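# Move the wooden block from the tote onto the stand

## Task

Take the wooden block out of the tote and set it on the stand's top plate. The stand's post is already locked at the correct height and must still be locked there at the end; bringing it down quickly can fail the job even while a gripper holds it. The tote has to finish resting on the work bench, with none of it hanging past the edge. Either robot or both may do the work. Finally open the grippers and back away. The block and tote must stay in place without any robot supporting them, and no robot may fall over or be left leaning.

## Robot and tools

Robots: r1 and r2, two identical Hello Robot Stretch 3 units. Each has a two-wheel differential base (0.33 m long, 0.34 m wide, a passive omni wheel at the rear), a lift carriage on a vertical mast, and a telescoping arm that reaches out to the robot's right side. The base cannot slide sideways, so to shift the gripper forward or back you drive the base. Turning in place pivots about the point midway between the drive wheels, 0.05 m behind the front edge; with the arm retracted and wrist folded, the turn sweeps a 0.28 m radius, and an unfolded level wrist reaches beyond that.

Frames: the base frame sits on the floor between the drive wheels, x forward, y left, z up. hand_pose is reported in it, located where the closed fingertips meet; with all wrist joints at zero its x axis points up, y back toward the mast, z toward the rear. The odometry frame is the base frame where the scene began. Each robot reports in its own frames, so relative positions between robots come only from images, lidar_m, wrist_depth_mm and head_depth_mm.

execute_actions: argument actions is a list holding one action (or empty, which just returns state and images). An action is an object keyed "r1" and/or "r2". Per robot: "base" with exactly one of translate_m (relative drive in metres from the current base position, forward positive, -1 to 1) or rotate_rad (relative turn in radians, counter-clockwise/left positive, -3.2 to 3.2); "joints", a map of absolute joint targets by name; and optionally "contact_limits" with arm_m set to a motor-effort percent (1 to 100) at which arm motion halts. Joint ranges: lift_m 0 to 1.1 (arm height on mast, m); arm_m 0 to 0.52 (extension, m); wrist_yaw_rad -1.345 to 4.42 (0 along the arm, positive toward the front, 3.0 folded over the base); wrist_pitch_rad -1.57 to 0.451 (0 level, negative tips fingers down); wrist_roll_rad -2.911 to 2.911; gripper_m -0.089 to 0.179 (larger is wider; the actual fingertip gap is 0.007 smaller when nearly shut, 0.025 smaller when fully open, zero below 0.007); head_pan_rad -3.953 to 1.73 (-1.57 faces along the arm); head_tilt_rad -1.53 to 0.419 (negative looks down). All motions in one action begin together; an action lasts at most 15 s. Omitted joints or robots may keep driving toward earlier targets. Any bad key or out-of-range value rejects the whole call. The optional cameras list picks images: r1_head_camera, r1_nav_camera, r1_wrist_camera, r2_head_camera, r2_nav_camera, r2_wrist_camera, or "all"; the pictures line gives image order.

wait: seconds 0 to 10; nothing new is commanded; returns state and images. zoom_image: camera plus region [x0, y0, x1, y1] in pixels, max 504x504, on that camera's latest full image. finished_scene: scene number; ends the scene permanently and reports success, so call it only once the result is stable.

Result lines: base_status and joint_status give how each commanded motion ended: done, off_target (stopped short and may still push), contact_stop, time_out, torque_fault. After the last three the old target is dropped; arm or lift after a contact stop go slack until commanded again, and a slack lift may sag under load or keep pressing. on_its_own covers uncommanded items; its "held at" is a target, not a position. motor_effort is percent of max, positive toward higher joint values, bracket value is the action's peak; readings carry bias and noise. Positive wheel effort pushes forward. base_odometry counts wheel rotation (slip included); heading -3.142 to 3.142. turned_by_wheels and turned_by_imu give turn since the last result. base_tilt in degrees (forward, right positive) has a fixed offset up to about 4. lidar_m: 12 sectors of 30 degrees, 1st straight ahead, counter-clockwise (4th left, 7th behind, 10th right), plane 0.17 m up, range 0.15 to 12 m, "-" for nothing; sees table legs not tops, misses clear objects, sees the other robot. wrist_depth_mm (45 to 1000) and head_depth_mm (280 to 4000, sideways image) are 7x7 grids of median depth. contact_limits line shows current, default and maximum.

Speed: base reaches 0.30 m/s and 1.9 rad/s only with lift_m under 0.30, arm_m under 0.03 and wrist_yaw_rad over 2.54; otherwise 0.10 m/s and 0.63 rad/s.

Gripping: command gripper_m below the object's width; lower squeezes harder but a stall guard eases off, so heavy items can slip; resend a different value to re-squeeze. To release, open at least 0.02 beyond the touch value. Neither reading nor status confirms a grasp; check cameras.

Wrist safety: fold or unfold (yaw to 3.0) only with lift_m between 0.32 and 0.95, wrist_pitch_rad -0.4, roll near 0; once folded lift may go down to 0.25. With yaw below -0.4 keep pitch at -0.5 or lower.

Avoid: pressing the two robots together (base contact then even millimetres more is a hard press and ends the run; no state line flags it); arm pushes against rigid things with the gripper above about 0.45 m, repeated pushes, or raised contact limits, which can tip the robot; driving while holding or pushing something fixed; snagging furniture, especially reversing. If tilted, reverse the last move in small steps, free the gripper, and lower lift_m to about 0.2. Wrist servos overloaded for seconds shut off for 10 s. Shared loads risk tipping because the two bases travel slightly differently (up to 2.5 cm per metre). Never lower the stand's post quickly. Drops, slams and hard hits hurt the result; a loose object may occasionally get nudged. The robot keeps its last command while you think, and a base command is measured from the last reported state.

Each tool is called after "Call:" as name(argument=value, ...), one argument or row to a line, values as JSON.

## Session

Call:
execute_actions(
  actions=[],
)

Scene clock: 0.00 s.
r1.base_odometry: x=+0.000 y=+0.000 heading=+0.000 (m, m, rad; r1's odometry frame)
r1.turned_by_wheels: +0.000 (rad since the last result)
r1.turned_by_imu: +0.000 (rad since the last result)
r1.base_tilt: forward=+0.9 right=-0.5 (deg)
r1.lidar_m: 1.85 1.25 2.27 2.23 1.13 0.92 0.91 1.00 1.56 3.12 3.43 1.68
r1.head_depth_mm: 1942 2914 3805 3805 3869 3798 2469 / 1912 2802 3887 3813 3749 3771 2493 / 1920 2827 3966 3908 3899 3874 2501 / 1927 2862 3896 3975 3982 3967 2475 / 1919 2838 - 3987 - 3859 2504 / 1926 2802 - - 3971 1792 2449 / 1897 2812 - - - 1659 1255
r1.base_status: not commanded
r1.joint_positions: lift_m=+0.349 arm_m=+0.000 wrist_yaw_rad=+2.920 wrist_pitch_rad=-0.533 wrist_roll_rad=-0.004 gripper_m=+0.037 head_pan_rad=-0.001 head_tilt_rad=+0.013
r1.joint_status: not commanded
r1.motor_effort: left_wheel=+0 right_wheel=+0 lift_m=+18 arm_m=+0 wrist_yaw_rad=-1 wrist_pitch_rad=+5 wrist_roll_rad=+0 gripper_m=-1 head_pan_rad=+1 head_tilt_rad=+1 (%)
r1.hand_pose: x=+0.0245 y=+0.0585 z=+0.3369 quat_wxyz=(+0.261, +0.697, +0.110, +0.659) (m; r1's base frame)
r1.wrist_depth_mm: - - - - - - - / - - - - - - - / 923 - 925 929 908 916 931 / 735 - 731 739 731 744 748 / 613 593 628 607 618 611 626 / 522 529 - 530 547 525 524 / 458 - - 467 459 461 471
r2.base_odometry: x=+0.000 y=+0.000 heading=+0.000 (m, m, rad; r2's odometry frame)
r2.turned_by_wheels: +0.000 (rad since the last result)
r2.turned_by_imu: +0.000 (rad since the last result)
r2.base_tilt: forward=+0.7 right=-0.3 (deg)
r2.lidar_m: 4.02 1.31 1.49 3.44 1.61 0.86 0.72 0.72 0.81 1.32 3.48 3.92
r2.head_depth_mm: 2067 2653 - - - 3507 2409 / 2090 2932 - - - 3474 2373 / 2097 3239 - - - 3503 2350 / 2091 3247 - - - 3379 2313 / 2117 3289 - - - 3377 2295 / 2124 3359 3898 3959 - 3280 2275 / 2162 3458 3812 3934 3888 3287 2229
r2.base_status: not commanded
r2.joint_positions: lift_m=+0.598 arm_m=+0.001 wrist_yaw_rad=+3.025 wrist_pitch_rad=-0.504 wrist_roll_rad=+0.016 gripper_m=+0.037 head_pan_rad=-0.002 head_tilt_rad=-0.005
r2.joint_status: not commanded
r2.motor_effort: left_wheel=+0 right_wheel=-1 lift_m=+21 arm_m=+0 wrist_yaw_rad=+0 wrist_pitch_rad=+4 wrist_roll_rad=+0 gripper_m=+0 head_pan_rad=+0 head_tilt_rad=+2 (%)
r2.hand_pose: x=+0.0036 y=+0.0655 z=+0.5922 quat_wxyz=(+0.217, +0.699, +0.134, +0.668) (m; r2's base frame)
r2.wrist_depth_mm: - - - - - - - / - - - - - - - / - - - - - - - / - - - - - - - / - 990 - 972 999 957 944 / 848 869 - 847 - 804 825 / 763 763 734 737 746 726 712
pictures: r1_head_camera (sideways: a quarter turn clockwise sets it upright), r1_nav_camera (sideways: a quarter turn counterclockwise sets it upright), r1_wrist_camera, r2_head_camera (sideways: a quarter turn clockwise sets it upright), r2_nav_camera (sideways: a quarter turn counterclockwise sets it upright), r2_wrist_camera
Images, in order (width x height): r1_head_camera 896x504, r1_nav_camera 672x504, r1_wrist_camera 644x364, r2_head_camera 896x504, r2_nav_camera 672x504, r2_wrist_camera 644x364.

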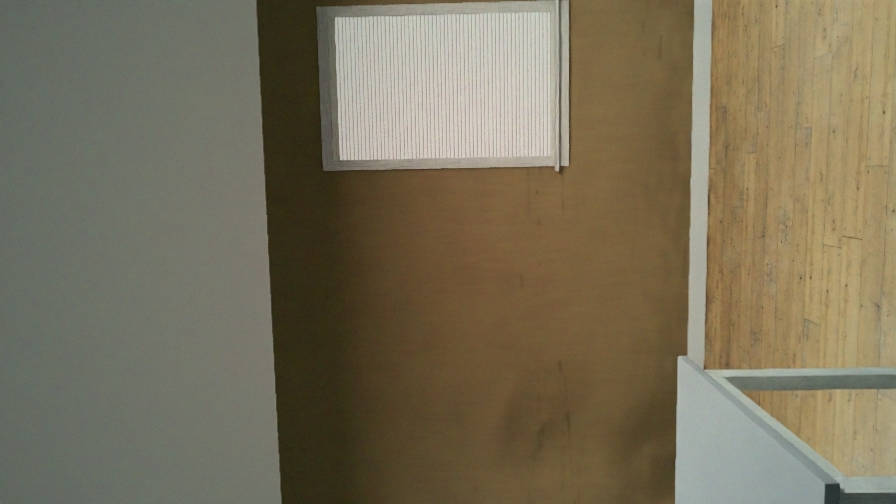

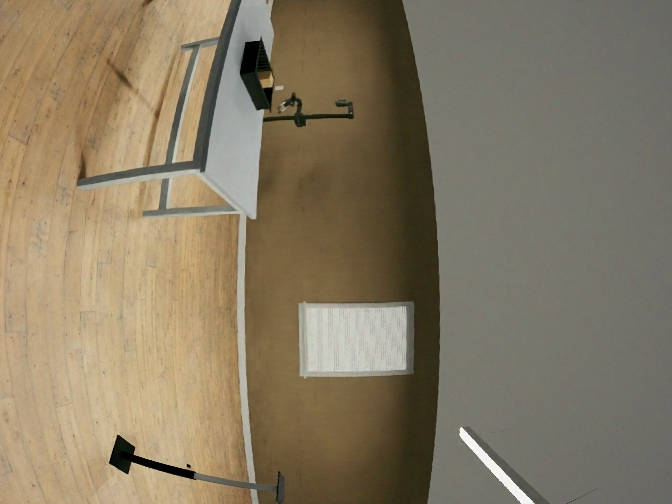

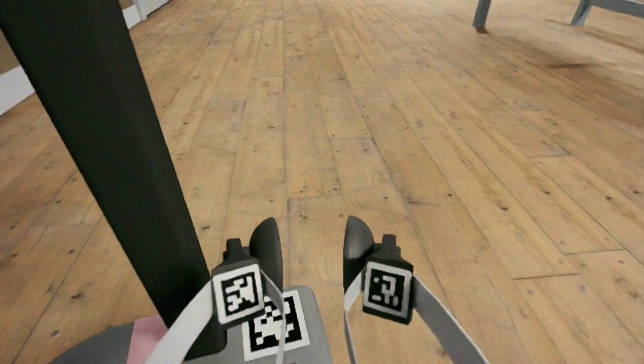

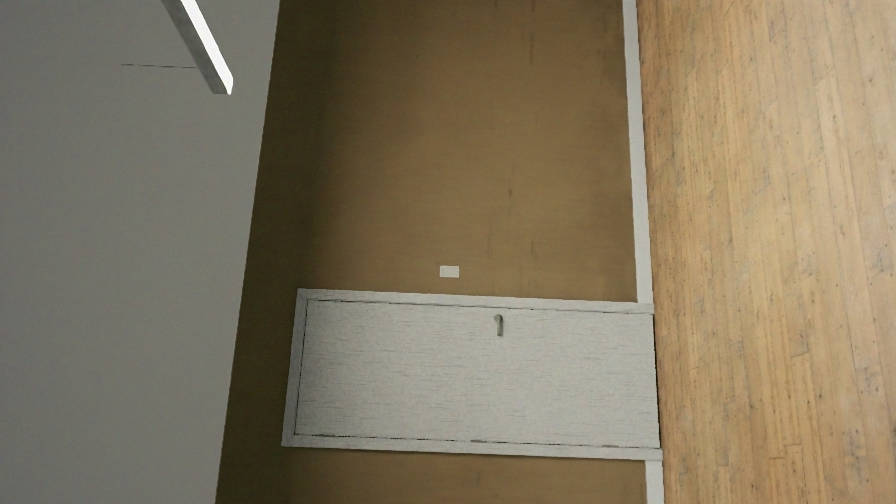

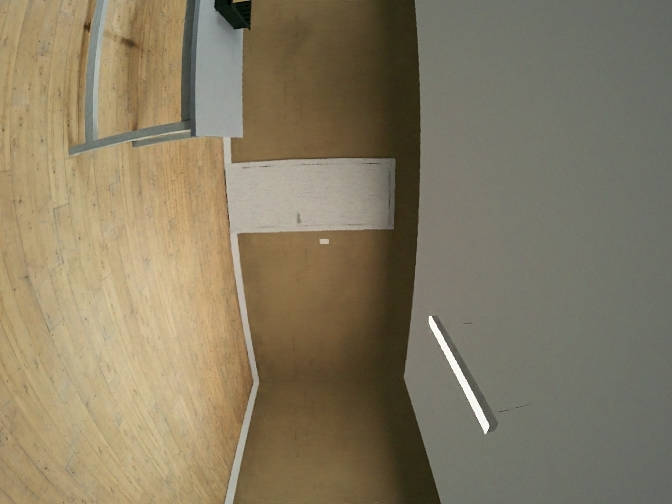

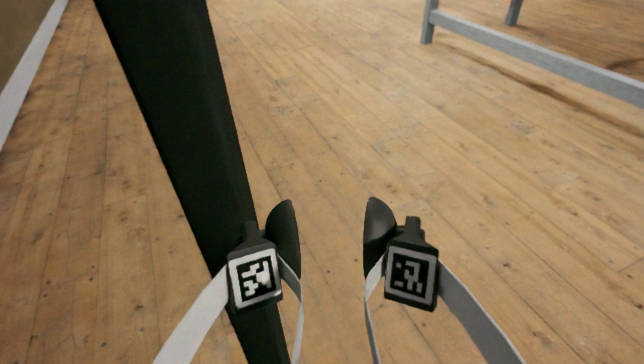

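Call:
execute_actions(
  actions=[
    {"r1":{"joints":{"head_pan_rad":0.5,"head_tilt_rad":-0.5}}},
  ],
  cameras=["r1_head_camera","r1_nav_camera"],
)

Scene clock: 7.83 s.
r1.base_odometry: x=+0.000 y=+0.000 heading=+0.000 (m, m, rad; r1's odometry frame)
r1.turned_by_wheels: +0.000 (rad since the last result)
r1.turned_by_imu: -0.001 (rad since the last result)
r1.base_tilt: forward=+0.9 right=-0.6 (deg)
r1.lidar_m: 1.85 1.25 2.27 2.23 1.13 0.91 0.91 1.00 1.56 3.13 3.44 1.68
r1.head_depth_mm: 3549 3809 3762 2743 2109 1661 1372 / 3626 3954 1853 2617 2104 1665 1375 / 3948 - 1835 1391 1963 1635 1362 / - - 1837 2514 2092 1660 1365 / - - 1746 2607 2106 1667 1357 / - - 1833 2751 2131 1656 1373 / - - 2164 2870 2086 1645 1361
r1.base_status: not commanded
r1.joint_positions: lift_m=+0.349 arm_m=+0.000 wrist_yaw_rad=+2.920 wrist_pitch_rad=-0.533 wrist_roll_rad=-0.004 gripper_m=+0.037 head_pan_rad=+0.493 head_tilt_rad=-0.493
r1.joint_status: all done
r1.motor_effort: left_wheel=-1(1) right_wheel=+0(0) lift_m=+18(18) arm_m=+0(1) wrist_yaw_rad=+0(1) wrist_pitch_rad=+5(4) wrist_roll_rad=+0(0) gripper_m=-1(1) head_pan_rad=+3(23) head_tilt_rad=-4(34) (%)
r1.hand_pose: x=+0.0245 y=+0.0585 z=+0.3369 quat_wxyz=(+0.261, +0.697, +0.110, +0.659) (m; r1's base frame)
r1.wrist_depth_mm: - - - - - - - / - - - - - - - / 908 - 934 923 914 925 898 / 729 - 735 736 747 736 732 / 605 594 628 610 624 622 611 / 521 523 - 533 541 532 526 / 462 - - 466 454 466 465
r2.base_odometry: x=+0.000 y=+0.000 heading=+0.000 (m, m, rad; r2's odometry frame)
r2.turned_by_wheels: +0.000 (rad since the last result)
r2.turned_by_imu: +0.000 (rad since the last result)
r2.base_tilt: forward=+0.6 right=-0.3 (deg)
r2.lidar_m: 3.99 1.32 1.48 3.45 1.60 0.86 0.72 0.72 0.81 1.32 3.49 3.91
r2.head_depth_mm: 2037 2704 - - - 3534 2364 / 2068 2933 - - - 3528 2354 / 2094 3235 - - - 3419 2323 / 2134 3222 - - - 3432 2298 / 2141 3289 - - - 3374 2286 / 2135 3336 3995 3904 3953 3284 2295 / 2166 3356 3833 3866 3877 3330 2251
r2.base_status: not commanded
r2.joint_positions: lift_m=+0.598 arm_m=+0.001 wrist_yaw_rad=+3.025 wrist_pitch_rad=-0.504 wrist_roll_rad=+0.016 gripper_m=+0.037 head_pan_rad=-0.002 head_tilt_rad=-0.005
r2.joint_status: not commanded
r2.motor_effort: left_wheel=+1(1) right_wheel=-1(1) lift_m=+21(21) arm_m=+0(0) wrist_yaw_rad=+0(0) wrist_pitch_rad=+4(4) wrist_roll_rad=+1(0) gripper_m=+0(0) head_pan_rad=+0(0) head_tilt_rad=+2(2) (%)
r2.hand_pose: x=+0.0036 y=+0.0655 z=+0.5922 quat_wxyz=(+0.217, +0.699, +0.134, +0.668) (m; r2's base frame)
r2.wrist_depth_mm: - - - - - - - / - - - - - - - / - - - - - - - / - - - - - - - / - - - 977 985 947 934 / 891 866 - 837 - 829 811 / 739 764 732 749 738 733 735
pictures: r1_head_camera (sideways: a quarter turn clockwise sets it upright), r1_nav_camera (sideways: a quarter turn counterclockwise sets it upright)
Images, in order (width x height): r1_head_camera 896x504, r1_nav_camera 672x504.

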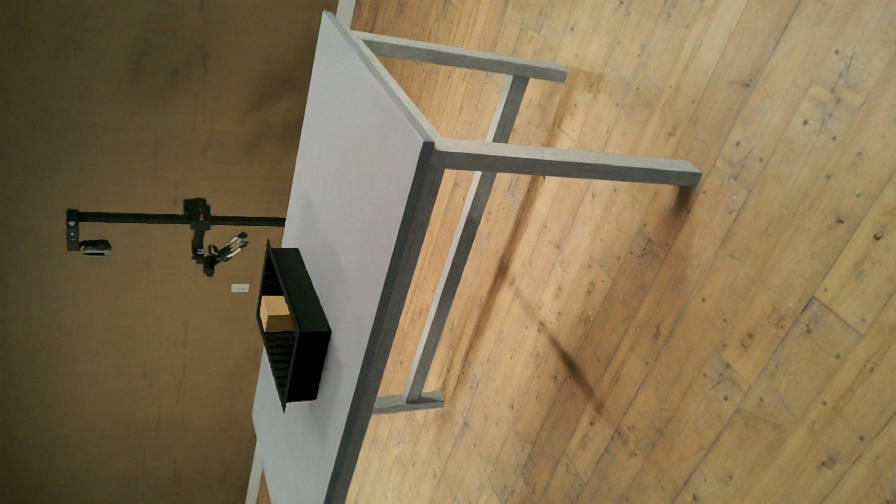

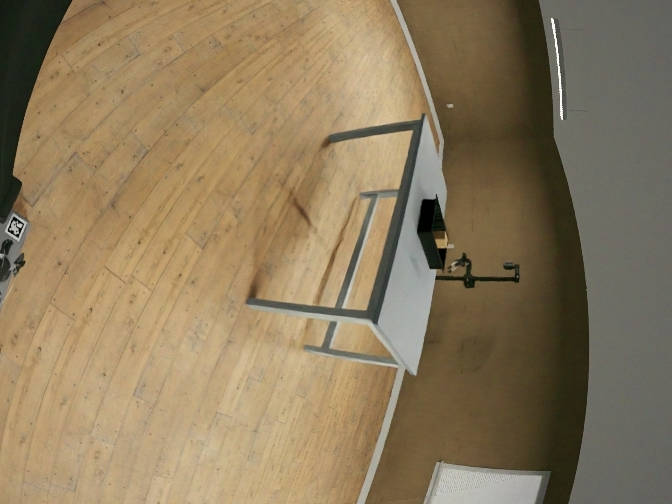

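Call:
execute_actions(
  actions=[
    {"r1":{"base":{"rotate_rad":1.11}}},
  ],
  cameras=[],
)

Call:
execute_actions(
  actions=[
    {"r1":{"base":{"translate_m":1.0},"joints":{"head_pan_rad":-0.9,"head_tilt_rad":-0.7}}},
  ],
  cameras=["r1_nav_camera"],
)

Scene clock: 29.40 s.
r1.base_odometry: x=+0.000 y=+0.000 heading=+1.110 (m, m, rad; r1's odometry frame)
r1.turned_by_wheels: +1.110 (rad since the last result)
r1.turned_by_imu: +1.122 (rad since the last result)
r1.base_tilt: forward=+0.8 right=-0.5 (deg)
r1.lidar_m: 2.28 1.97 1.08 0.91 0.91 1.03 1.71 3.13 1.68 1.68 1.25 2.01
r1.head_depth_mm: - - - 2907 2118 1664 1366 / - - - 2831 2094 1668 1384 / - - - 2888 2108 1651 1359 / - - - 2864 2088 1670 1368 / 3459 3633 3735 2861 2114 1649 1359 / 2423 2467 2609 2591 2093 1643 1363 / 1927 1966 2040 2105 2020 1643 1366
r1.base_status: done
r1.joint_positions: lift_m=+0.349 arm_m=+0.000 wrist_yaw_rad=+2.920 wrist_pitch_rad=-0.533 wrist_roll_rad=-0.004 gripper_m=+0.037 head_pan_rad=+0.493 head_tilt_rad=-0.494
r1.joint_status: not commanded
r1.motor_effort: left_wheel=-5(9) right_wheel=+4(6) lift_m=+18(18) arm_m=+0(1) wrist_yaw_rad=-1(0) wrist_pitch_rad=+5(4) wrist_roll_rad=+0(0) gripper_m=-1(0) head_pan_rad=+2(3) head_tilt_rad=-4(5) (%)
r1.hand_pose: x=+0.0245 y=+0.0585 z=+0.3369 quat_wxyz=(+0.261, +0.697, +0.110, +0.659) (m; r1's base frame)
r1.wrist_depth_mm: - 772 857 - - - - / - 837 923 - - - - / 750 - 903 921 922 948 930 / 733 - 744 742 746 738 742 / 610 592 631 616 613 618 623 / 520 525 - 528 543 523 533 / 460 - - 460 454 465 467
r2.base_odometry: x=+0.000 y=+0.000 heading=+0.000 (m, m, rad; r2's odometry frame)
r2.turned_by_wheels: +0.000 (rad since the last result)
r2.turned_by_imu: -0.001 (rad since the last result)
r2.base_tilt: forward=+0.6 right=-0.2 (deg)
r2.lidar_m: 4.02 1.32 1.48 3.44 1.60 0.86 0.72 0.72 0.81 1.32 3.46 3.91
r2.head_depth_mm: 2049 2729 - - - 3580 2384 / 2069 2953 - - - 3468 2364 / 2111 3174 - - - 3519 2329 / 2091 3236 - - - 3447 2313 / 2127 3313 - - - 3361 2303 / 2140 3309 3970 3896 3958 3341 2276 / 2181 3335 3741 3894 3820 3355 2285
r2.base_status: not commanded
r2.joint_positions: lift_m=+0.598 arm_m=+0.001 wrist_yaw_rad=+3.025 wrist_pitch_rad=-0.504 wrist_roll_rad=+0.016 gripper_m=+0.037 head_pan_rad=-0.002 head_tilt_rad=-0.005
r2.joint_status: not commanded
r2.motor_effort: left_wheel=+1(1) right_wheel=-1(1) lift_m=+21(21) arm_m=-1(0) wrist_yaw_rad=+1(1) wrist_pitch_rad=+5(5) wrist_roll_rad=+1(0) gripper_m=+0(0) head_pan_rad=+0(0) head_tilt_rad=+2(2) (%)
r2.hand_pose: x=+0.0036 y=+0.0655 z=+0.5922 quat_wxyz=(+0.217, +0.699, +0.134, +0.668) (m; r2's base frame)
r2.wrist_depth_mm: - - - - - - - / - - - - - - - / - - - - - - - / - - - - - - - / - - - 941 979 942 909 / 847 857 - 833 - 836 813 / 762 769 741 750 725 720 712
pictures: none
No camera images: the call's "cameras" was empty. Leave "cameras" out to get every camera's image.

Scene clock: 40.63 s.
r1.base_odometry: x=+0.445 y=+0.896 heading=+1.110 (m, m, rad; r1's odometry frame)
r1.turned_by_wheels: +0.000 (rad since the last result)
r1.turned_by_imu: +0.001 (rad since the last result)
r1.base_tilt: forward=+0.8 right=-0.6 (deg)
r1.lidar_m: 4.73 2.59 1.43 1.21 1.21 1.37 2.28 4.09 2.17 0.92 1.48 1.31
r1.head_depth_mm: 3038 3253 1121 953 1704 1423 1227 / 3186 3310 1110 991 1708 1421 1225 / 3269 1378 1071 1868 1697 1419 1226 / 3192 1510 1057 1911 1698 1436 1226 / 3375 1580 1098 1982 1685 1424 1224 / 3574 1580 1103 2024 1707 1412 1219 / 3694 1565 1146 2076 1684 1420 1217
r1.base_status: done
r1.joint_positions: lift_m=+0.349 arm_m=+0.000 wrist_yaw_rad=+2.920 wrist_pitch_rad=-0.533 wrist_roll_rad=-0.004 gripper_m=+0.037 head_pan_rad=-0.893 head_tilt_rad=-0.691
r1.joint_status: all done
r1.motor_effort: left_wheel=-4(6) right_wheel=+3(7) lift_m=+18(18) arm_m=+0(1) wrist_yaw_rad=+0(1) wrist_pitch_rad=+5(4) wrist_roll_rad=+0(1) gripper_m=-1(0) head_pan_rad=-2(25) head_tilt_rad=-5(23) (%)
r1.hand_pose: x=+0.0245 y=+0.0585 z=+0.3369 quat_wxyz=(+0.261, +0.697, +0.110, +0.659) (m; r1's base frame)
r1.wrist_depth_mm: - - - - - - - / - - - - - - - / 908 - 926 916 941 921 931 / 737 - 743 748 738 735 744 / 609 596 635 615 611 617 616 / 522 530 - 536 546 526 532 / 458 - - 466 455 462 464
r2.base_odometry: x=+0.000 y=+0.000 heading=+0.000 (m, m, rad; r2's odometry frame)
r2.turned_by_wheels: +0.000 (rad since the last result)
r2.turned_by_imu: -0.001 (rad since the last result)
r2.base_tilt: forward=+0.4 right=-0.2 (deg)
r2.lidar_m: 3.99 1.32 1.48 3.41 1.60 0.86 0.72 0.72 0.81 1.32 3.49 3.92
r2.head_depth_mm: 2068 2712 - - - 3516 2359 / 2049 2976 - - - 3446 2353 / 2093 3148 - - - 3449 2350 / 2090 3242 - - - 3425 2293 / 2124 3244 - - - 3411 2280 / 2186 3314 3909 3939 3983 3376 2291 / 2164 3374 3791 3855 3927 3256 2261
r2.base_status: not commanded
r2.joint_positions: lift_m=+0.598 arm_m=+0.001 wrist_yaw_rad=+3.025 wrist_pitch_rad=-0.504 wrist_roll_rad=+0.016 gripper_m=+0.037 head_pan_rad=-0.002 head_tilt_rad=-0.005
r2.joint_status: not commanded
r2.motor_effort: left_wheel=+1(1) right_wheel=-1(1) lift_m=+21(21) arm_m=+0(0) wrist_yaw_rad=+0(0) wrist_pitch_rad=+5(5) wrist_roll_rad=+1(0) gripper_m=+0(1) head_pan_rad=+2(0) head_tilt_rad=+2(2) (%)
r2.hand_pose: x=+0.0036 y=+0.0655 z=+0.5922 quat_wxyz=(+0.217, +0.699, +0.134, +0.668) (m; r2's base frame)
r2.wrist_depth_mm: - - - - - - - / - - - - - - - / - - - - - - - / - - - - - - - / - - - 967 970 944 948 / 879 866 - 837 - 806 826 / 753 749 728 730 720 708 745
pictures: r1_nav_camera (sideways: a quarter turn counterclockwise sets it upright)
Images, in order (width x height): r1_nav_camera 672x504.

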